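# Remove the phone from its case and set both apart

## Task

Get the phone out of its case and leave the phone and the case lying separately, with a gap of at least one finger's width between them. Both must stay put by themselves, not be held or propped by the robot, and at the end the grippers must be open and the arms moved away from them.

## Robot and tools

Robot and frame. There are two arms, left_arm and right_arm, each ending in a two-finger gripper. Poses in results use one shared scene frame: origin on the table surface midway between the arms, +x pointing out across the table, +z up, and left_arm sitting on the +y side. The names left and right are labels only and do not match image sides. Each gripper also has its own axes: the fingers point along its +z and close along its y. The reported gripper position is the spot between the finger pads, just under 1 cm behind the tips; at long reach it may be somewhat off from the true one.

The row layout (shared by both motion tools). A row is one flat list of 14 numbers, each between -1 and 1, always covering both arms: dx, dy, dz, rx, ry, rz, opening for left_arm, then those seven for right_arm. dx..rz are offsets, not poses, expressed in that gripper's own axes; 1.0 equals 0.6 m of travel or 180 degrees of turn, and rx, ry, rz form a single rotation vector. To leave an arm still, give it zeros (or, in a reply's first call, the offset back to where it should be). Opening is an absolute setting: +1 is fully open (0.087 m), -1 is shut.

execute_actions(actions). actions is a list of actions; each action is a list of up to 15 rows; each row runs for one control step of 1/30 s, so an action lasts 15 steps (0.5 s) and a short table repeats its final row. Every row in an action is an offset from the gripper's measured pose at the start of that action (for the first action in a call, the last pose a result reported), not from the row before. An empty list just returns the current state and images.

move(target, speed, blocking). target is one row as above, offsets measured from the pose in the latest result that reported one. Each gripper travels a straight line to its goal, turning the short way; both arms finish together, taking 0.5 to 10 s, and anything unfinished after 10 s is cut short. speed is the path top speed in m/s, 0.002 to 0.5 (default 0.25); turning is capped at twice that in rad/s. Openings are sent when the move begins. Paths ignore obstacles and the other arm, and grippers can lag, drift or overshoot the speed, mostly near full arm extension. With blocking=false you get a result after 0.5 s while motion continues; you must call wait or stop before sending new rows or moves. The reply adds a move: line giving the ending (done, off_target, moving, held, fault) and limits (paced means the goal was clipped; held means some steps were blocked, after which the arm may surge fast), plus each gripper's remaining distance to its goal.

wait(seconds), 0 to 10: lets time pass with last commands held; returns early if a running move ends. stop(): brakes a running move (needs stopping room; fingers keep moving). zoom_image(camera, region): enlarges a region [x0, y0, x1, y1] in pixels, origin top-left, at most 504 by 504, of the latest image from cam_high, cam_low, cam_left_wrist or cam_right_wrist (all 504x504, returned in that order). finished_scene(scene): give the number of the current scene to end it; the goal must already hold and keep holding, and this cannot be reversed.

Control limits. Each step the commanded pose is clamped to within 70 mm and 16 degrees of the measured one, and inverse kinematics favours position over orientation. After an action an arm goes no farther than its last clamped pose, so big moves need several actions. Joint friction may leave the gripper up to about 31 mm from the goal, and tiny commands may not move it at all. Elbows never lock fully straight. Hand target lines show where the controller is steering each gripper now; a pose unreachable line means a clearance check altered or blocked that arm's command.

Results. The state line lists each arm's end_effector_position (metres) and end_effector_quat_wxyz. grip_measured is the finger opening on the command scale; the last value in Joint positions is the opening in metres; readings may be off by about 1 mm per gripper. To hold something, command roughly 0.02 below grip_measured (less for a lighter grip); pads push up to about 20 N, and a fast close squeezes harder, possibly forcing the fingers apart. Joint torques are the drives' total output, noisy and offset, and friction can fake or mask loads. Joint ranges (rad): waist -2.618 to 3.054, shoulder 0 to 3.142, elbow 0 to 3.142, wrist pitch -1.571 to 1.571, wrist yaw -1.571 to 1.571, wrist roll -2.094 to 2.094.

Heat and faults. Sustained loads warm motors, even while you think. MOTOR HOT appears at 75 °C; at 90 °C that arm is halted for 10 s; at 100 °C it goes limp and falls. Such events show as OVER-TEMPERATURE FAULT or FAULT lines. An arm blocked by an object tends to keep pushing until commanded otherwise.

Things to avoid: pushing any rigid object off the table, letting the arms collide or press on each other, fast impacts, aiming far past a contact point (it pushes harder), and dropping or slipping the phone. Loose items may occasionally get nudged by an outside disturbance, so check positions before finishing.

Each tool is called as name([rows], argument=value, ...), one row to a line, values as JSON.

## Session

execute_actions(actions=[])

Scene clock: 0.00 s.
left_arm: end_effector_position=(+0.4610, +0.4426, +0.2299) grip_measured=+1.000 end_effector_quat_wxyz=(+0.471, +0.564, +0.676, +0.048) | right_arm: end_effector_position=(+0.1025, +0.0121, +0.1567) grip_measured=+1.000 end_effector_quat_wxyz=(-0.610, +0.724, +0.012, -0.322)
Joint positions: left_arm=[ 0.717  1.844  1.797 -1.031  0.895  1.766  0.087] | right_arm=[ 0.895  1.45   0.44   0.788 -1.352 -1.319  0.087]
Joint velocities: left_arm=[ 0.002 -0.007  0.007  0.007 -0.037  0.022  0.   ] | right_arm=[ 0.012  0.002 -0.002  0.007  0.066 -0.037  0.   ]
Joint torques (N m, as the arm reports them, + toward a larger angle): no reading
Motor temperatures (°C, as the motors report them): left_arm=[22 26 26 21 20 22] | right_arm=[24 22 23 25 21 21]
Hand target (left_arm): +0.461, +0.443, +0.230; +0.471, +0.564, +0.676, +0.048
Hand target (right_arm): +0.102, +0.012, +0.157; -0.610, +0.724, +0.012, -0.322

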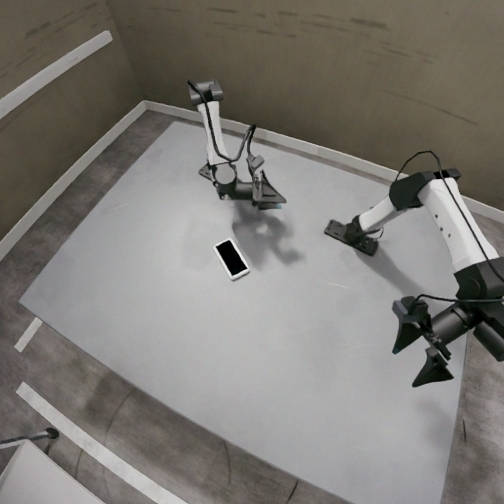

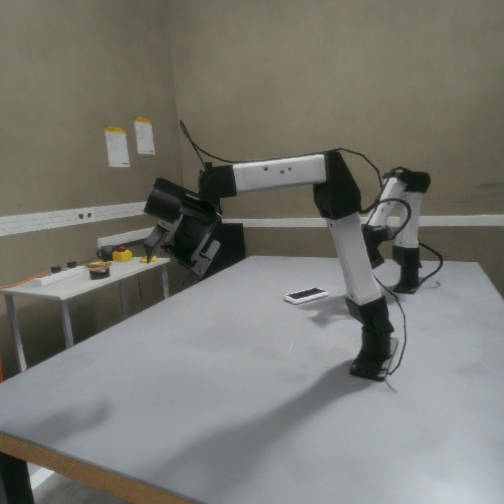

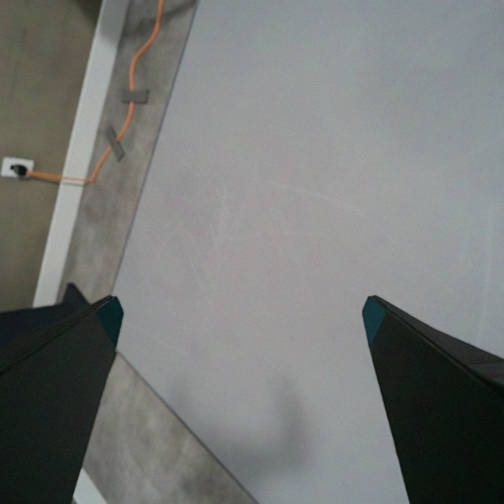

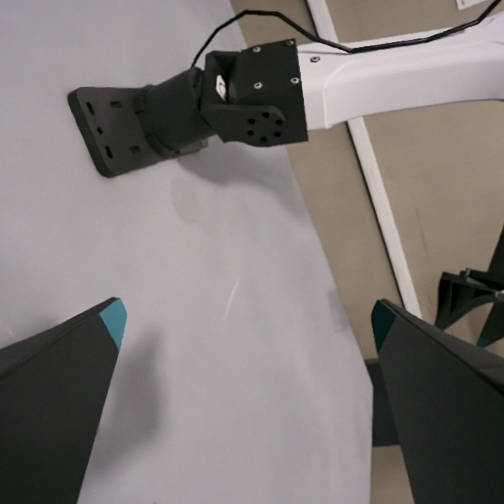

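move(target=[0,0,0,0,0,0,1,0.194,-0.043,-0.33,0.013,0.58,0.549,1], speed=0.3)

Scene clock: 13.90 s.
left_arm: end_effector_position=(+0.4610, +0.4426, +0.2299) grip_measured=+1.000 end_effector_quat_wxyz=(+0.471, +0.564, +0.676, +0.048) | right_arm: end_effector_position=(+0.2945, -0.1055, +0.1392) grip_measured=+1.000 end_effector_quat_wxyz=(+0.007, -0.444, +0.896, +0.009)
Joint positions: left_arm=[ 0.717  1.844  1.797 -1.031  0.895  1.766  0.087] | right_arm=[ 0.786  2.211  2.228 -1.572 -0.016 -0.314  0.087]
Joint velocities: left_arm=[ 0.012 -0.002 -0.017  0.007  0.007 -0.022  0.   ] | right_arm=[-0.017 -0.002  0.007  0.051  0.007  0.022  0.   ]
Joint torques (N m, as the arm reports them, + toward a larger angle): left_arm=[-0.41 -8.48  6.59  1.05  0.38 -0.09] | right_arm=[-0.56 -9.38  8.12  0.28  0.    0.18]
Motor temperatures (°C, as the motors report them): left_arm=[22 28 27 22 20 22] | right_arm=[24 24 25 26 21 21]
Hand target (left_arm): +0.461, +0.443, +0.230; +0.471, +0.564, +0.676, +0.048
Hand target (right_arm): +0.297, -0.108, +0.141; +0.008, -0.438, +0.899, +0.005
Off the commanded pose (left_arm): 0.000 m, 0 deg.
Off the commanded pose (right_arm): 0.006 m, 1 deg.
joint sent to its limit (right arm) — the command would take joint 4 (wrist pitch) past its lower limit, so that joint was sent only as far as its limit.
move: done

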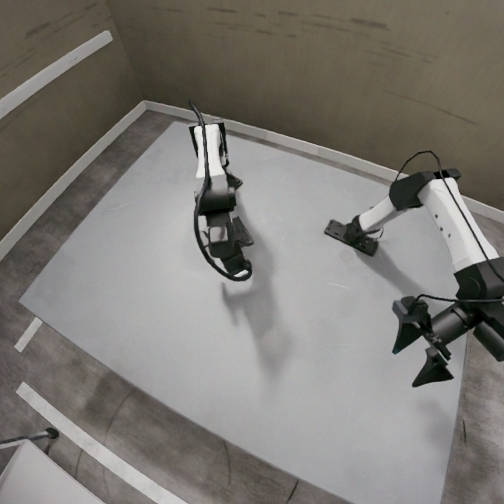

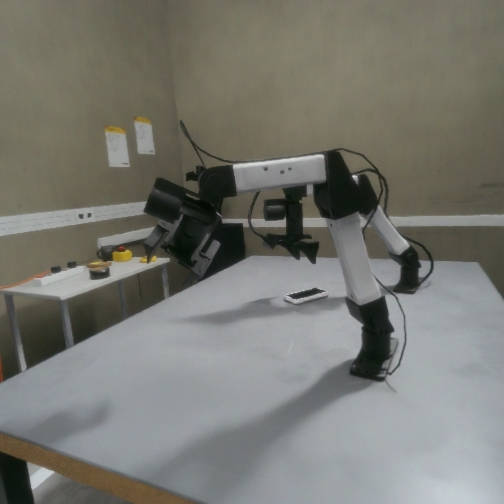

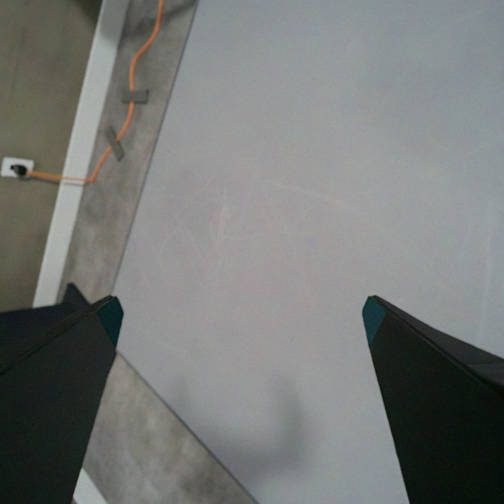

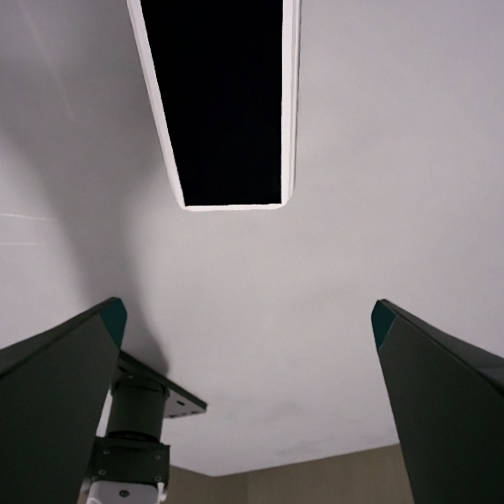

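move(target=[0,0,0,0,0,0,1,-0.005,0.02,0.16,0.003,0.006,-0.015,1], speed=0.15)

zoom_image(camera="cam_low", region=[265,250,345,315])

Scene clock: 20.70 s.
left_arm: end_effector_position=(+0.4610, +0.4426, +0.2299) grip_measured=+1.000 end_effector_quat_wxyz=(+0.471, +0.564, +0.676, +0.048) | right_arm: end_effector_position=(+0.2903, -0.0941, +0.0472) grip_measured=+1.000 end_effector_quat_wxyz=(+0.002, -0.459, +0.888, +0.004)
Joint positions: left_arm=[ 0.717  1.844  1.797 -1.031  0.895  1.766  0.087] | right_arm=[ 0.82   2.205  1.849 -1.209 -0.008 -0.313  0.087]
Joint velocities: left_arm=[ 0.002  0.002  0.007 -0.022  0.022 -0.022  0.   ] | right_arm=[-0.007  0.002 -0.012  0.081  0.037 -0.051  0.   ]
Joint torques (N m, as the arm reports them, + toward a larger angle): left_arm=[-0.33 -8.49  6.62  1.    0.35 -0.08] | right_arm=[ 0.33 -9.81  5.53  0.43  0.02 -0.03]
Motor temperatures (°C, as the motors report them): left_arm=[22 29 28 22 20 22] | right_arm=[24 27 26 26 21 21]
Hand target (left_arm): +0.461, +0.443, +0.230; +0.471, +0.564, +0.676, +0.048
Hand target (right_arm): +0.289, -0.094, +0.043; +0.000, -0.465, +0.885, +0.000
Off the commanded pose (left_arm): 0.000 m, 0 deg.
Off the commanded pose (right_arm): 0.005 m, 1 deg.
move: done

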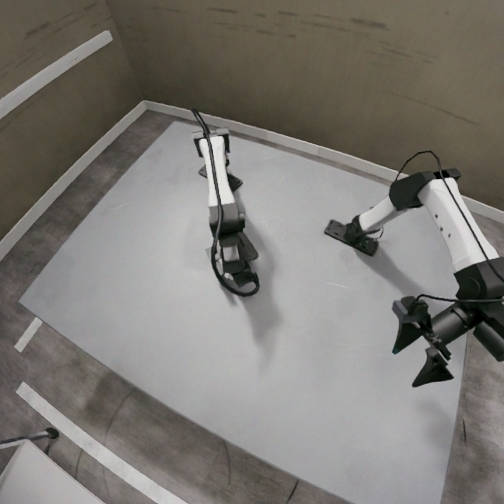

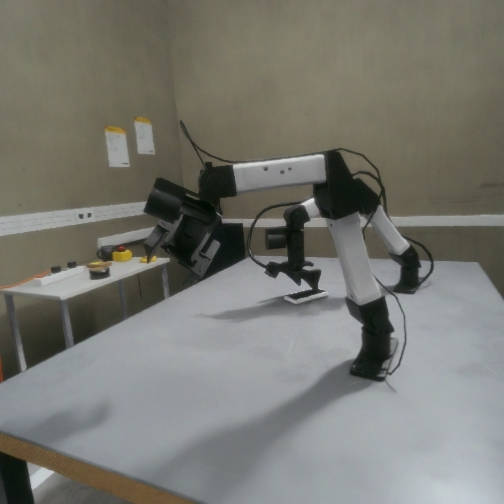

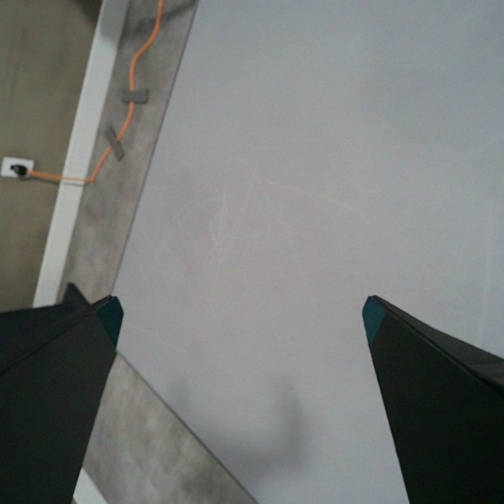

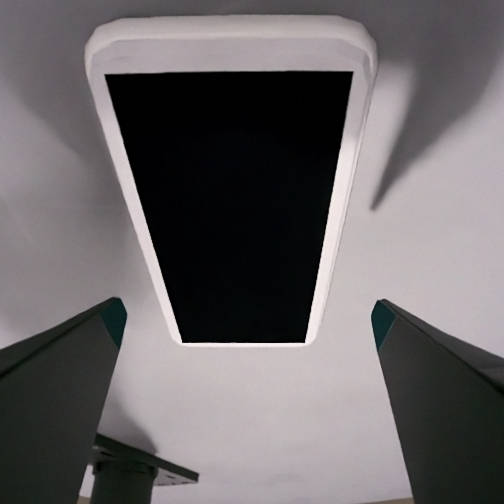

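Region (265, 250, 345, 315) of cam_low's 504x504 image, scaled by 6.300, with more detail than that image has; it fills the top 410 rows of this view, and the rest is white.

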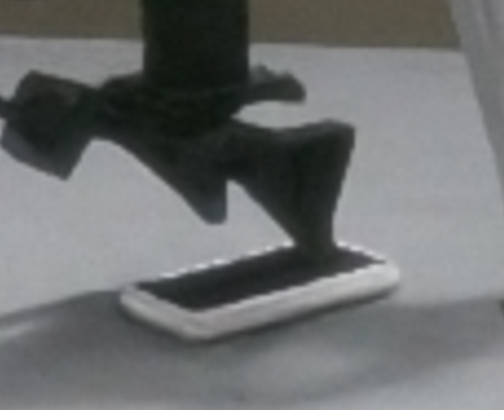

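move(target=[0,0,0,0,0,0,1,0,0.009,0.043,0.002,0.003,-0.01,1], speed=0.05)

zoom_image(camera="cam_low", region=[280,270,335,315])

Scene clock: 26.73 s.
left_arm: end_effector_position=(+0.4610, +0.4426, +0.2299) grip_measured=+1.000 end_effector_quat_wxyz=(+0.471, +0.564, +0.676, +0.048) | right_arm: end_effector_position=(+0.2889, -0.0898, +0.0291) grip_measured=+1.000 end_effector_quat_wxyz=(+0.006, -0.467, +0.884, +0.005)
Joint positions: left_arm=[ 0.717  1.844  1.797 -1.031  0.895  1.766  0.087] | right_arm=[ 0.831  2.213  1.79  -1.134 -0.007 -0.319  0.087]
Joint velocities: left_arm=[-0.002  0.002 -0.007  0.037 -0.007  0.051  0.   ] | right_arm=[-0.017 -0.002  0.002  0.022 -0.081 -0.007  0.   ]
Joint torques (N m, as the arm reports them, + toward a larger angle): left_arm=[-0.32 -8.48  6.57  1.01  0.37 -0.1 ] | right_arm=[ 0.36 -9.25  5.55  0.48  0.03 -0.02]
Motor temperatures (°C, as the motors report them): left_arm=[22 30 28 22 20 22] | right_arm=[24 29 26 26 21 21]
Hand target (left_arm): +0.461, +0.443, +0.230; +0.471, +0.564, +0.676, +0.048
Hand target (right_arm): +0.286, -0.091, +0.021; -0.001, -0.473, +0.881, -0.001
Off the commanded pose (left_arm): 0.000 m, 0 deg.
Off the commanded pose (right_arm): 0.008 m, 1 deg.
move: done

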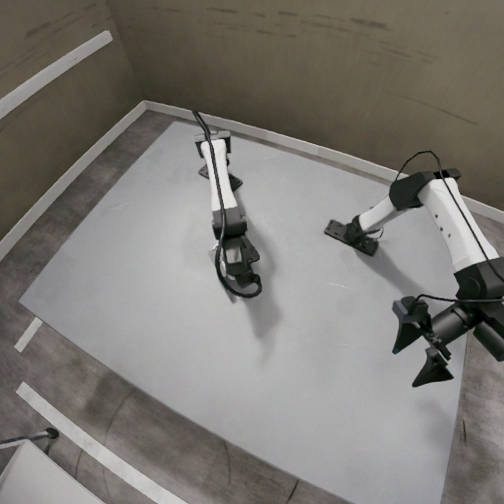

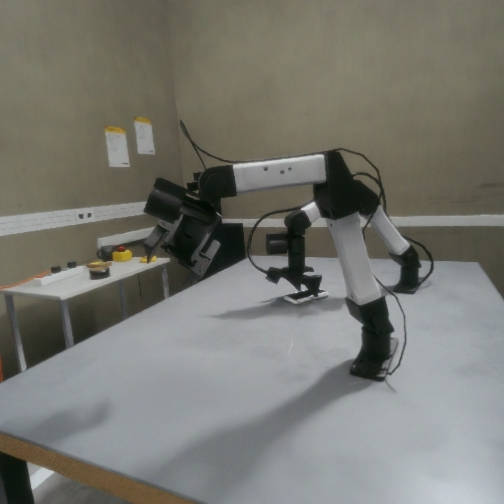

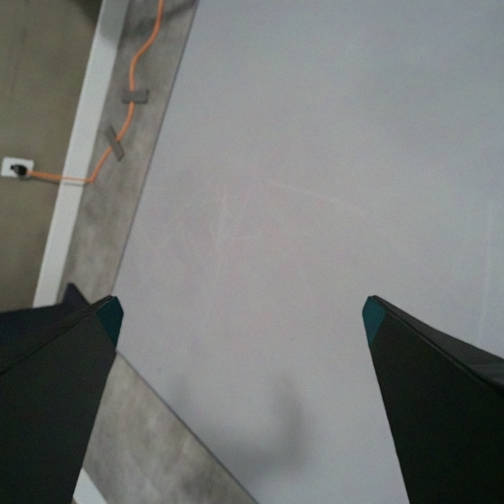

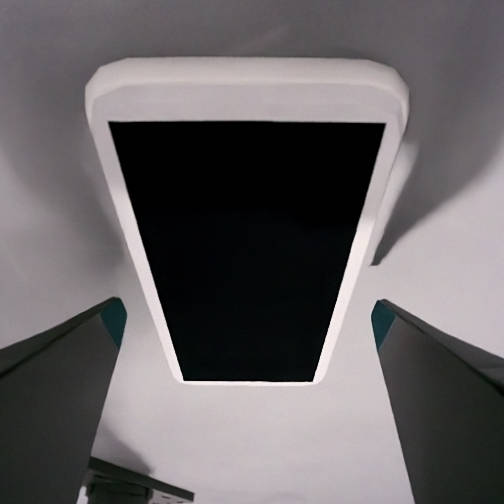

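Region (280, 270, 335, 315) of cam_low's 504x504 image, scaled by 9.164, with more detail than that image has; it fills the top 412 rows of this view, and the rest is white.

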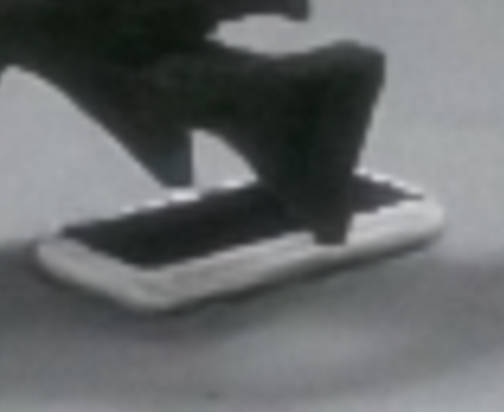

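execute_actions([
  [[0,0,0,0,0,0,1,0.004,0,0.019,0,0.004,0,0.8]],
  [[0,0,0,0,0,0,1,0,0,0.005,0,0,0,0.7]],
])

zoom_image(camera="cam_low", region=[280,270,335,315])

Scene clock: 35.40 s.
left_arm: end_effector_position=(+0.4610, +0.4426, +0.2299) grip_measured=+1.000 end_effector_quat_wxyz=(+0.471, +0.564, +0.676, +0.048) | right_arm: end_effector_position=(+0.2903, -0.0889, +0.0264) grip_measured=+0.700 end_effector_quat_wxyz=(+0.011, -0.467, +0.884, +0.005)
Joint positions: left_arm=[ 0.717  1.844  1.797 -1.031  0.895  1.766  0.087] | right_arm=[ 0.831  2.213  1.781 -1.116 -0.006 -0.319  0.074]
Joint velocities: left_arm=[-0.002  0.007  0.012  0.022 -0.007 -0.007  0.   ] | right_arm=[-0.017 -0.002  0.007 -0.066 -0.051  0.022  0.   ]
Joint torques (N m, as the arm reports them, + toward a larger angle): left_arm=[-0.3  -8.45  6.57  1.02  0.39 -0.06] | right_arm=[-0.13 -9.83  6.09  0.49 -0.05  0.06]
Motor temperatures (°C, as the motors report them): left_arm=[22 31 29 23 20 22] | right_arm=[24 32 26 25 21 21]
Hand target (left_arm): +0.461, +0.443, +0.230; +0.471, +0.564, +0.676, +0.048
Hand target (right_arm): +0.290, -0.089, +0.023; +0.010, -0.467, +0.884, +0.005
Off the commanded pose (left_arm): 0.000 m, 0 deg.
Off the commanded pose (right_arm): 0.003 m, 0 deg.

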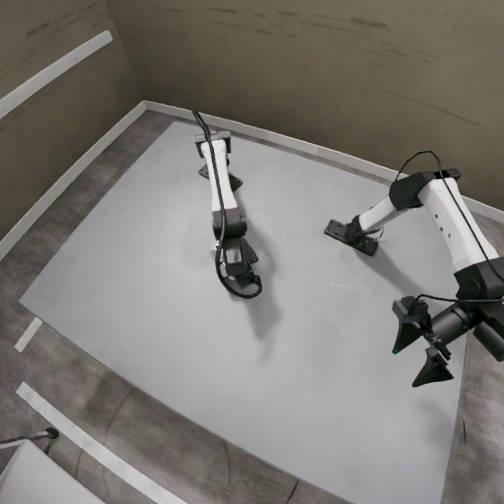

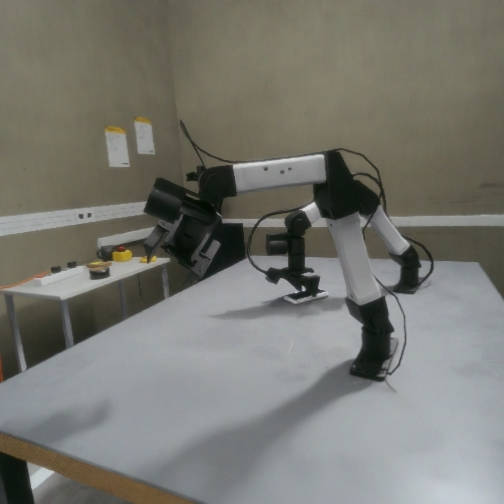

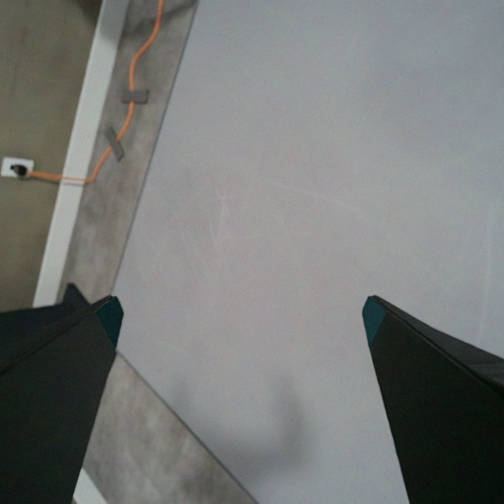

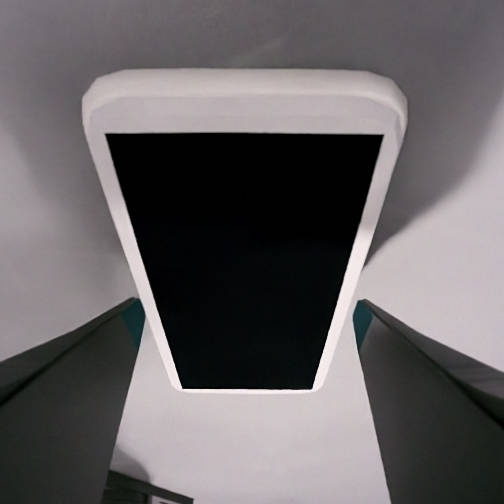

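Region (280, 270, 335, 315) of cam_low's 504x504 image, scaled by 9.164, with more detail than that image has; it fills the top 412 rows of this view, and the rest is white.

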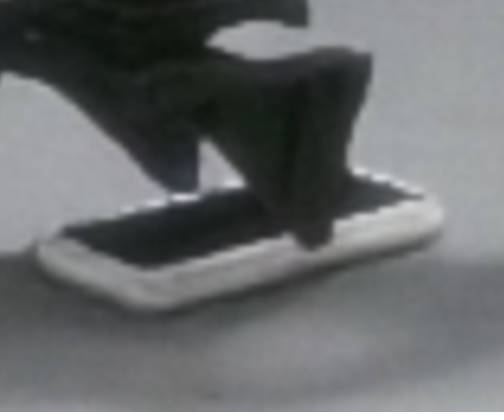

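Slightly lower still, then close.

execute_actions([
  [[0,0,0,0,0,0,1,0.005,0.002,0.018,0,0.006,0,0.72]],
  [[0,0,0,0,0,0,1,0,0,0,0,0,0,0.64]],
  [[0,0,0,0,0,0,1,0,0,0,0,0,0,0.58]],
])

zoom_image(camera="cam_low", region=[280,270,335,315])

Scene clock: 42.43 s.
left_arm: end_effector_position=(+0.4610, +0.4426, +0.2299) grip_measured=+1.000 end_effector_quat_wxyz=(+0.471, +0.564, +0.676, +0.048) | right_arm: end_effector_position=(+0.2911, -0.0870, +0.0261) grip_measured=+0.584 end_effector_quat_wxyz=(+0.014, -0.467, +0.884, +0.008)
Joint positions: left_arm=[ 0.717  1.844  1.797 -1.031  0.895  1.766  0.087] | right_arm=[ 0.831  2.213  1.781 -1.109 -0.012 -0.319  0.069]
Joint velocities: left_arm=[-0.012 -0.002 -0.002  0.022 -0.007  0.022  0.   ] | right_arm=[-0.012 -0.007  0.022  0.081  0.022  0.007  0.001]
Joint torques (N m, as the arm reports them, + toward a larger angle): left_arm=[-0.37 -8.41  6.66  1.01  0.41 -0.08] | right_arm=[ -0.14 -10.03   6.68   0.41  -0.05   0.05]
Motor temperatures (°C, as the motors report them): left_arm=[22 32 29 23 20 22] | right_arm=[24 34 26 25 21 21]
Hand target (left_arm): +0.461, +0.443, +0.230; +0.471, +0.564, +0.676, +0.048
Hand target (right_arm): +0.291, -0.087, +0.026; +0.014, -0.467, +0.884, +0.008
Off the commanded pose (left_arm): 0.000 m, 0 deg.
Off the commanded pose (right_arm): 0.000 m, 0 deg.

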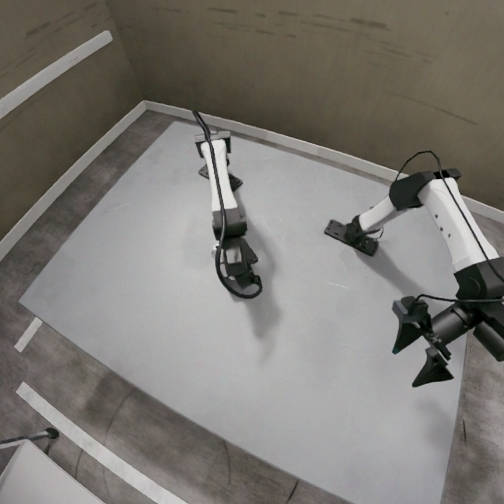

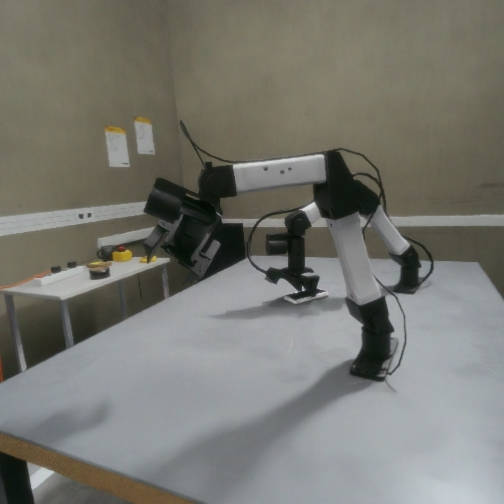

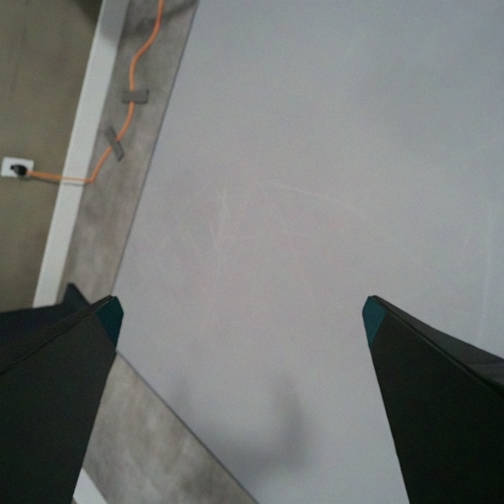

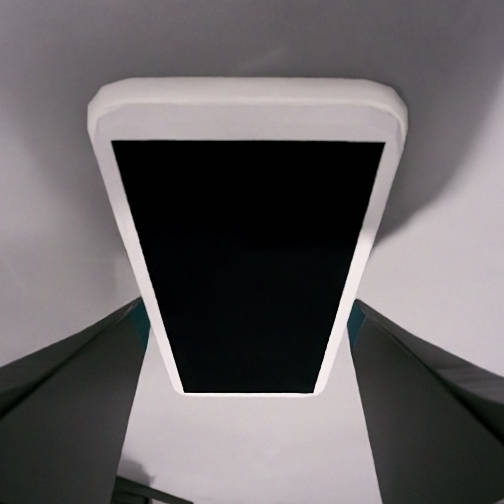

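Region (280, 270, 335, 315) of cam_low's 504x504 image, scaled by 9.164, with more detail than that image has; it fills the top 412 rows of this view, and the rest is white.

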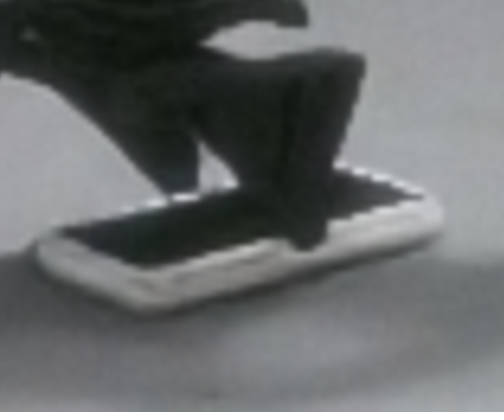

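execute_actions([
  [[0,0,0,0,0,0,1,0,0,0,0,0,0,0.66],[0,0,0,0,0,0,1,0,0,0,0,0,0,0.66],[0,0,0,0,0,0,1,0,0,0.005,0,0,0,0.66],[0,0,0,0,0,0,1,0,0,0.01,0,0,0,0.66],[0,0,0,0,0,0,1,0.005,0,0.015,0,0.005,0,0.66],[0,0,0,0,0,0,1,0.01,0,0.023,-0.005,0.012,0,0.66]],
])

execute_actions([
  [[0,0,0,0,0,0,1,0,0,0,0,0,0,0.62],[0,0,0,0,0,0,1,0,0,0,0,0,0,0.61],[0,0,0,0,0,0,1,0,0,0,0,0,0,0.6],[0,0,0,0,0,0,1,0,0,0,0,0,0,0.59],[0,0,0,0,0,0,1,0,0,0,0,0,0,0.58],[0,0,0,0,0,0,1,0,0,0,0,0,0,0.56]],
])

zoom_image(camera="cam_low", region=[280,270,335,315])

Scene clock: 51.90 s.
left_arm: end_effector_position=(+0.4610, +0.4426, +0.2299) grip_measured=+1.000 end_effector_quat_wxyz=(+0.471, +0.564, +0.676, +0.048) | right_arm: end_effector_position=(+0.2910, -0.0868, +0.0236) grip_measured=+0.660 end_effector_quat_wxyz=(+0.011, -0.467, +0.884, +0.009)
Joint positions: left_arm=[ 0.717  1.844  1.797 -1.031  0.895  1.766  0.087] | right_arm=[ 0.831  2.219  1.781 -1.107 -0.014 -0.319  0.073]
Joint velocities: left_arm=[-0.017 -0.007  0.007 -0.022 -0.037  0.037  0.   ] | right_arm=[-0.002 -0.012 -0.007 -0.022  0.037 -0.051 -0.   ]
Joint torques (N m, as the arm reports them, + toward a larger angle): left_arm=[-0.32 -8.42  6.64  1.02  0.38 -0.1 ] | right_arm=[-0.56 -8.23  6.21  0.34 -0.07  0.  ]
Motor temperatures (°C, as the motors report them): left_arm=[22 33 29 23 20 22] | right_arm=[24 36 26 25 21 21]
Hand target (left_arm): +0.461, +0.443, +0.230; +0.471, +0.564, +0.676, +0.048
Hand target (right_arm): +0.288, -0.092, +0.013; -0.007, -0.467, +0.884, +0.007
Off the commanded pose (left_arm): 0.000 m, 0 deg.
Off the commanded pose (right_arm): 0.013 m, 2 deg.

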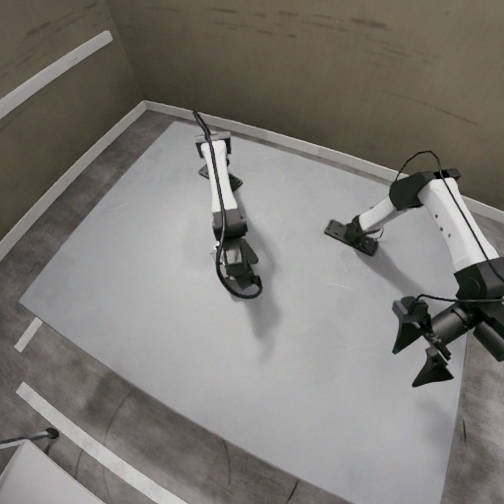

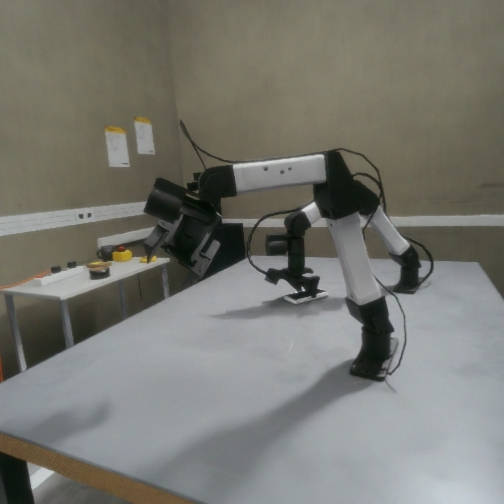

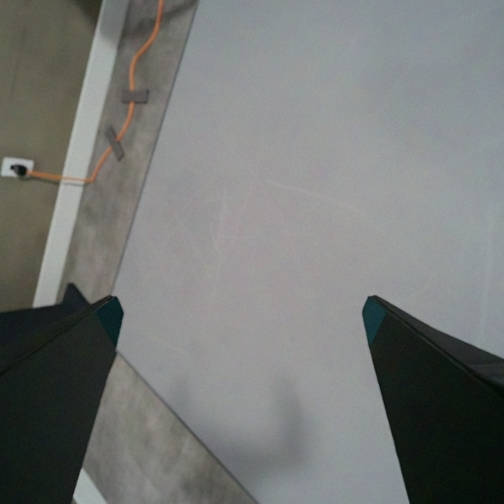

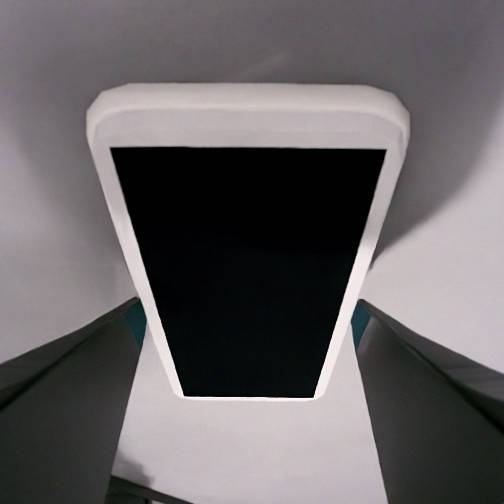

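Scene clock: 52.40 s.
left_arm: end_effector_position=(+0.4610, +0.4426, +0.2299) grip_measured=+1.000 end_effector_quat_wxyz=(+0.471, +0.564, +0.676, +0.048) | right_arm: end_effector_position=(+0.2910, -0.0868, +0.0236) grip_measured=+0.582 end_effector_quat_wxyz=(+0.011, -0.467, +0.884, +0.009)
Joint positions: left_arm=[ 0.717  1.844  1.797 -1.031  0.895  1.766  0.087] | right_arm=[ 0.831  2.219  1.781 -1.107 -0.014 -0.319  0.069]
Joint velocities: left_arm=[ 0.017 -0.012 -0.007  0.037 -0.081  0.022  0.   ] | right_arm=[-0.012 -0.002  0.012 -0.022  0.022 -0.007 -0.001]
Joint torques (N m, as the arm reports them, + toward a larger angle): left_arm=[-0.37 -8.39  6.67  1.02  0.38 -0.09] | right_arm=[ -0.13 -10.06   6.68   0.4   -0.06   0.06]
Motor temperatures (°C, as the motors report them): left_arm=[22 33 29 23 20 22] | right_arm=[24 36 26 25 21 21]
Hand target (left_arm): +0.461, +0.443, +0.230; +0.471, +0.564, +0.676, +0.048
Hand target (right_arm): +0.291, -0.087, +0.024; +0.011, -0.467, +0.884, +0.009
Off the commanded pose (left_arm): 0.000 m, 0 deg.
Off the commanded pose (right_arm): 0.000 m, 0 deg.

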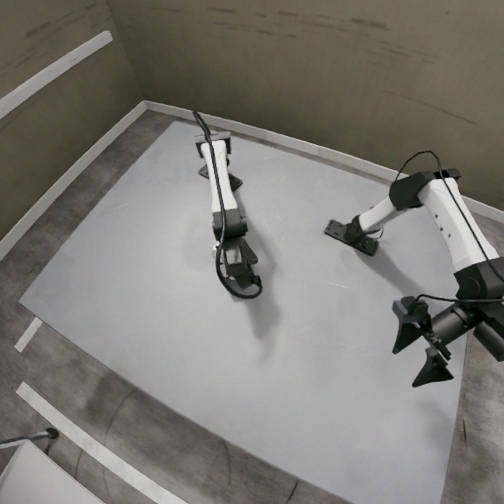

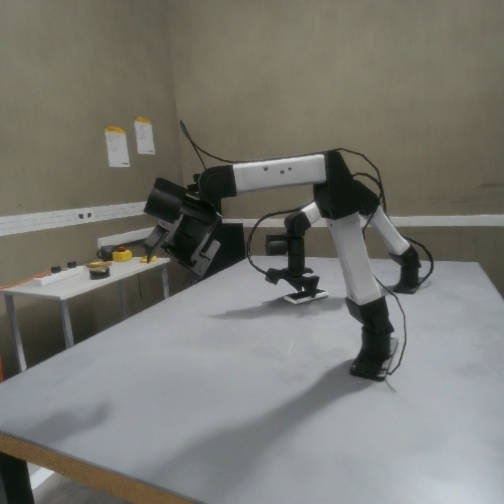

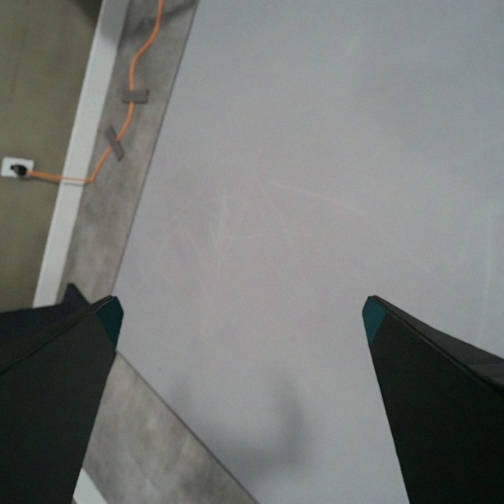

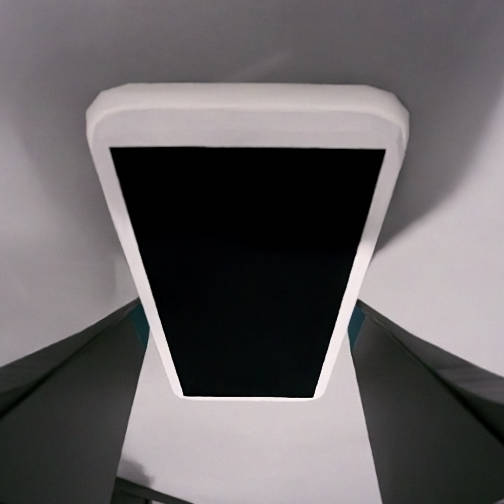

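Region (280, 270, 335, 315) of cam_low's 504x504 image, scaled by 9.164, with more detail than that image has; it fills the top 412 rows of this view, and the rest is white.

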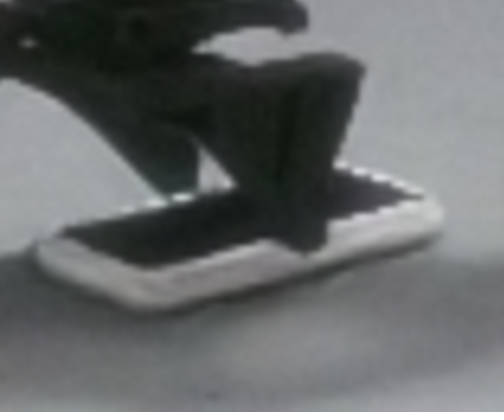

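move(target=[0,0,0,0,0,0,1,0,0,-0.06,0,-0.005,0,0.555], speed=0.06)

Scene clock: 57.47 s.
left_arm: end_effector_position=(+0.4610, +0.4426, +0.2299) grip_measured=+1.000 end_effector_quat_wxyz=(+0.471, +0.564, +0.676, +0.048) | right_arm: end_effector_position=(+0.2870, -0.0897, +0.0453) grip_measured=+0.580 end_effector_quat_wxyz=(+0.005, -0.467, +0.884, +0.008)
Joint positions: left_arm=[ 0.717  1.844  1.797 -1.031  0.895  1.766  0.087] | right_arm=[ 0.831  2.198  1.831 -1.192 -0.014 -0.319  0.069]
Joint velocities: left_arm=[-0.022 -0.012 -0.002 -0.022 -0.037  0.051  0.   ] | right_arm=[ 0.007 -0.012 -0.007 -0.007 -0.022 -0.007  0.001]
Joint torques (N m, as the arm reports them, + toward a larger angle): left_arm=[-0.39 -8.42  6.63  1.03  0.39 -0.07] | right_arm=[ -0.29 -11.53   8.7    0.21  -0.1    0.03]
Motor temperatures (°C, as the motors report them): left_arm=[22 33 30 23 20 22] | right_arm=[24 37 27 25 21 21]
Hand target (left_arm): +0.461, +0.443, +0.230; +0.471, +0.564, +0.676, +0.048
Hand target (right_arm): +0.290, -0.088, +0.059; +0.018, -0.467, +0.884, +0.012
Off the commanded pose (left_arm): 0.000 m, 0 deg.
Off the commanded pose (right_arm): 0.015 m, 2 deg.
move: off_target (right_arm)

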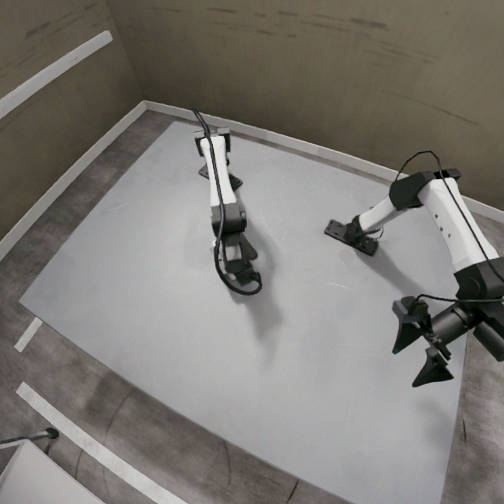

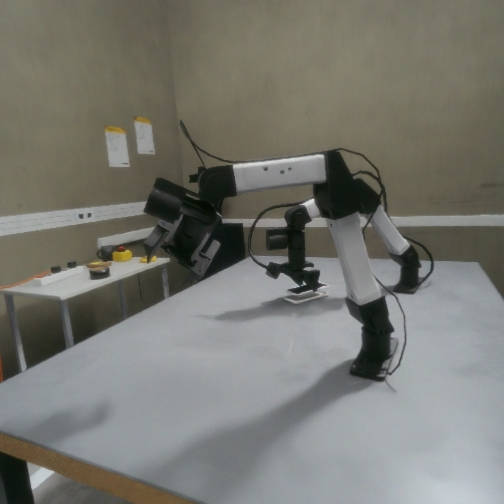

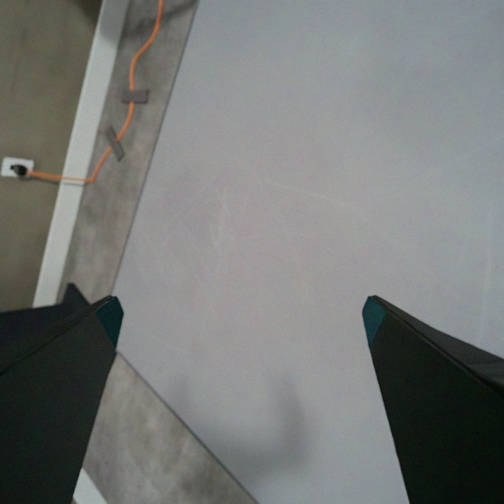

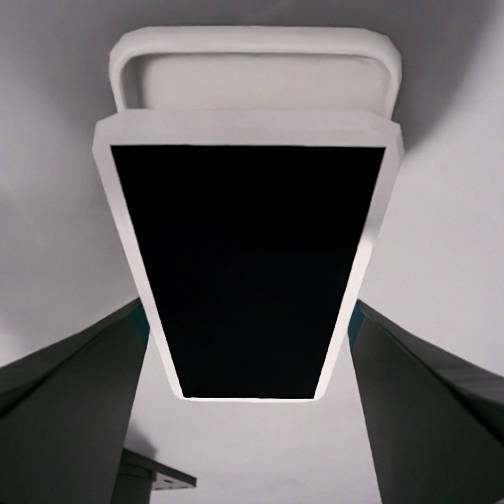

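move(target=[0,0,0,0,0,0,1,0.03,0.22,0,0,0,0,0.555], speed=0.15)

move(target=[0,0,0,0,0,0,1,0,0,0.063,0,0,0,0.555], speed=0.05)

Scene clock: 62.97 s.
left_arm: end_effector_position=(+0.4610, +0.4426, +0.2299) grip_measured=+1.000 end_effector_quat_wxyz=(+0.471, +0.564, +0.676, +0.048) | right_arm: end_effector_position=(+0.1679, -0.0306, +0.0380) grip_measured=+0.580 end_effector_quat_wxyz=(-0.005, -0.471, +0.882, +0.005)
Joint positions: left_arm=[ 0.717  1.844  1.797 -1.031  0.895  1.766  0.087] | right_arm=[ 1.145  2.064  1.588 -1.1   -0.014 -0.017  0.069]
Joint velocities: left_arm=[ 0.012  0.002  0.017 -0.007 -0.007  0.022  0.   ] | right_arm=[-0.002 -0.022 -0.012  0.037 -0.037  0.051 -0.   ]
Joint torques (N m, as the arm reports them, + toward a larger angle): left_arm=[-0.27 -8.5   6.64  1.02  0.37 -0.09] | right_arm=[ -0.08 -10.81   5.54   0.34  -0.01   0.11]
Motor temperatures (°C, as the motors report them): left_arm=[22 33 30 23 20 22] | right_arm=[24 39 27 25 21 21]
Hand target (left_arm): +0.461, +0.443, +0.230; +0.471, +0.564, +0.676, +0.048
Hand target (right_arm): +0.168, -0.032, +0.044; +0.003, -0.467, +0.884, +0.007
Off the commanded pose (left_arm): 0.000 m, 0 deg.
Off the commanded pose (right_arm): 0.008 m, 1 deg.
move: done

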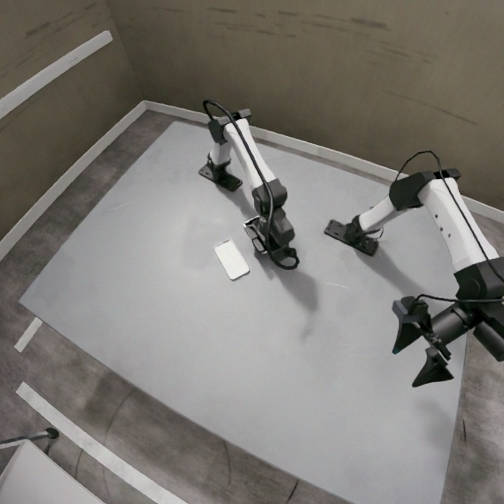

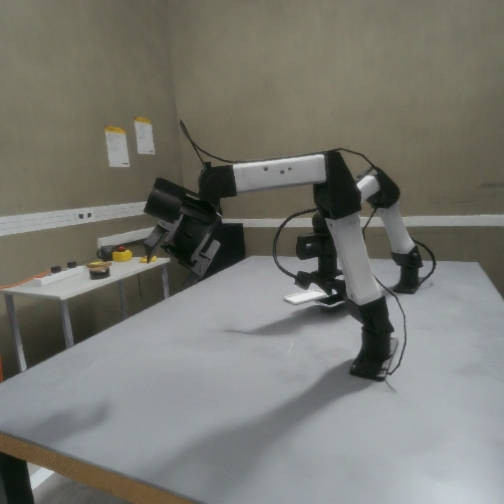

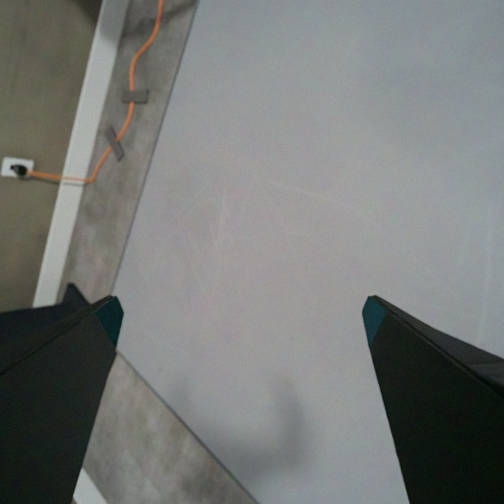

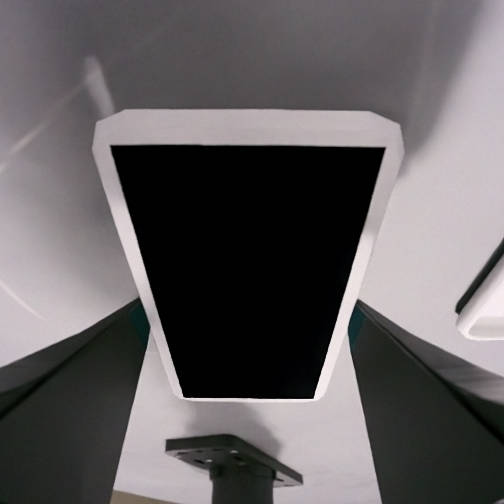

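Scene clock: 63.97 s.
left_arm: end_effector_position=(+0.4610, +0.4426, +0.2299) grip_measured=+1.000 end_effector_quat_wxyz=(+0.471, +0.564, +0.676, +0.048) | right_arm: end_effector_position=(+0.1680, -0.0307, +0.0140) grip_measured=+0.580 end_effector_quat_wxyz=(-0.006, -0.471, +0.882, +0.005)
Joint positions: left_arm=[ 0.717  1.844  1.797 -1.031  0.895  1.766  0.087] | right_arm=[ 1.145  2.09   1.529 -1.016 -0.013 -0.017  0.069]
Joint velocities: left_arm=[-0.007 -0.007 -0.007 -0.081  0.022 -0.081  0.   ] | right_arm=[-0.012 -0.022 -0.007  0.007 -0.022  0.022 -0.001]
Joint torques (N m, as the arm reports them, + toward a larger angle): left_arm=[-0.32 -8.46  6.63  1.02  0.38 -0.07] | right_arm=[-0.14 -7.82  4.04  0.84 -0.04  0.06]
Motor temperatures (°C, as the motors report them): left_arm=[22 33 30 23 20 22] | right_arm=[24 39 27 25 21 21]
Hand target (left_arm): +0.461, +0.443, +0.230; +0.471, +0.564, +0.676, +0.048
Hand target (right_arm): +0.168, -0.031, +0.001; -0.006, -0.472, +0.882, +0.005
Off the commanded pose (left_arm): 0.000 m, 0 deg.
Off the commanded pose (right_arm): 0.014 m, 0 deg.
move: off_target (right_arm)

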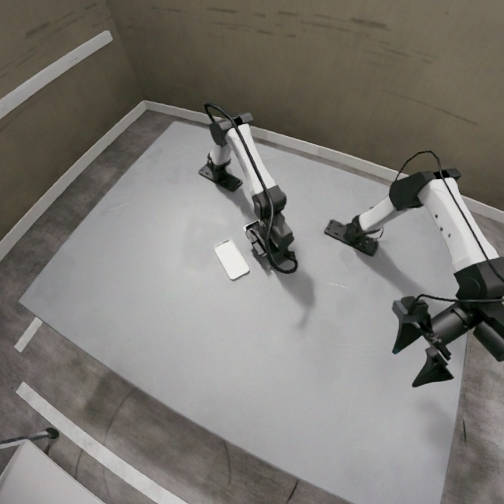

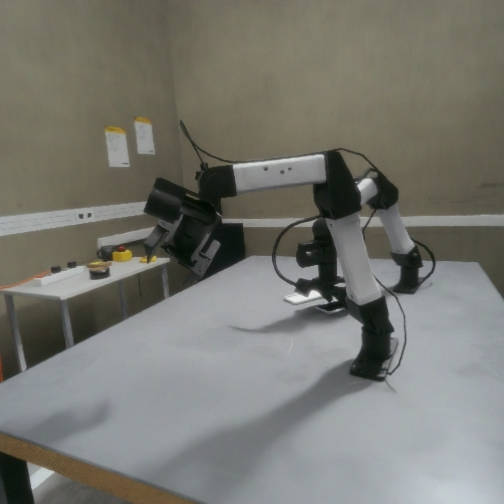

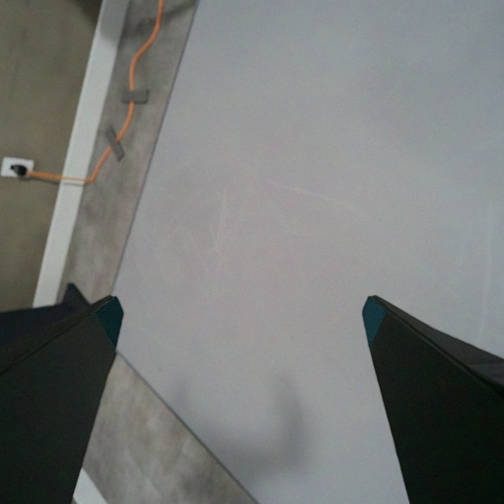

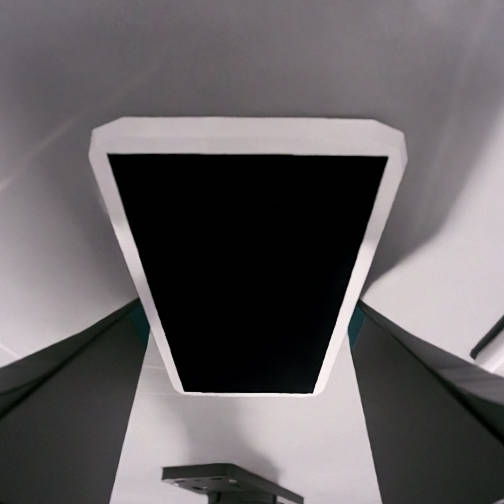

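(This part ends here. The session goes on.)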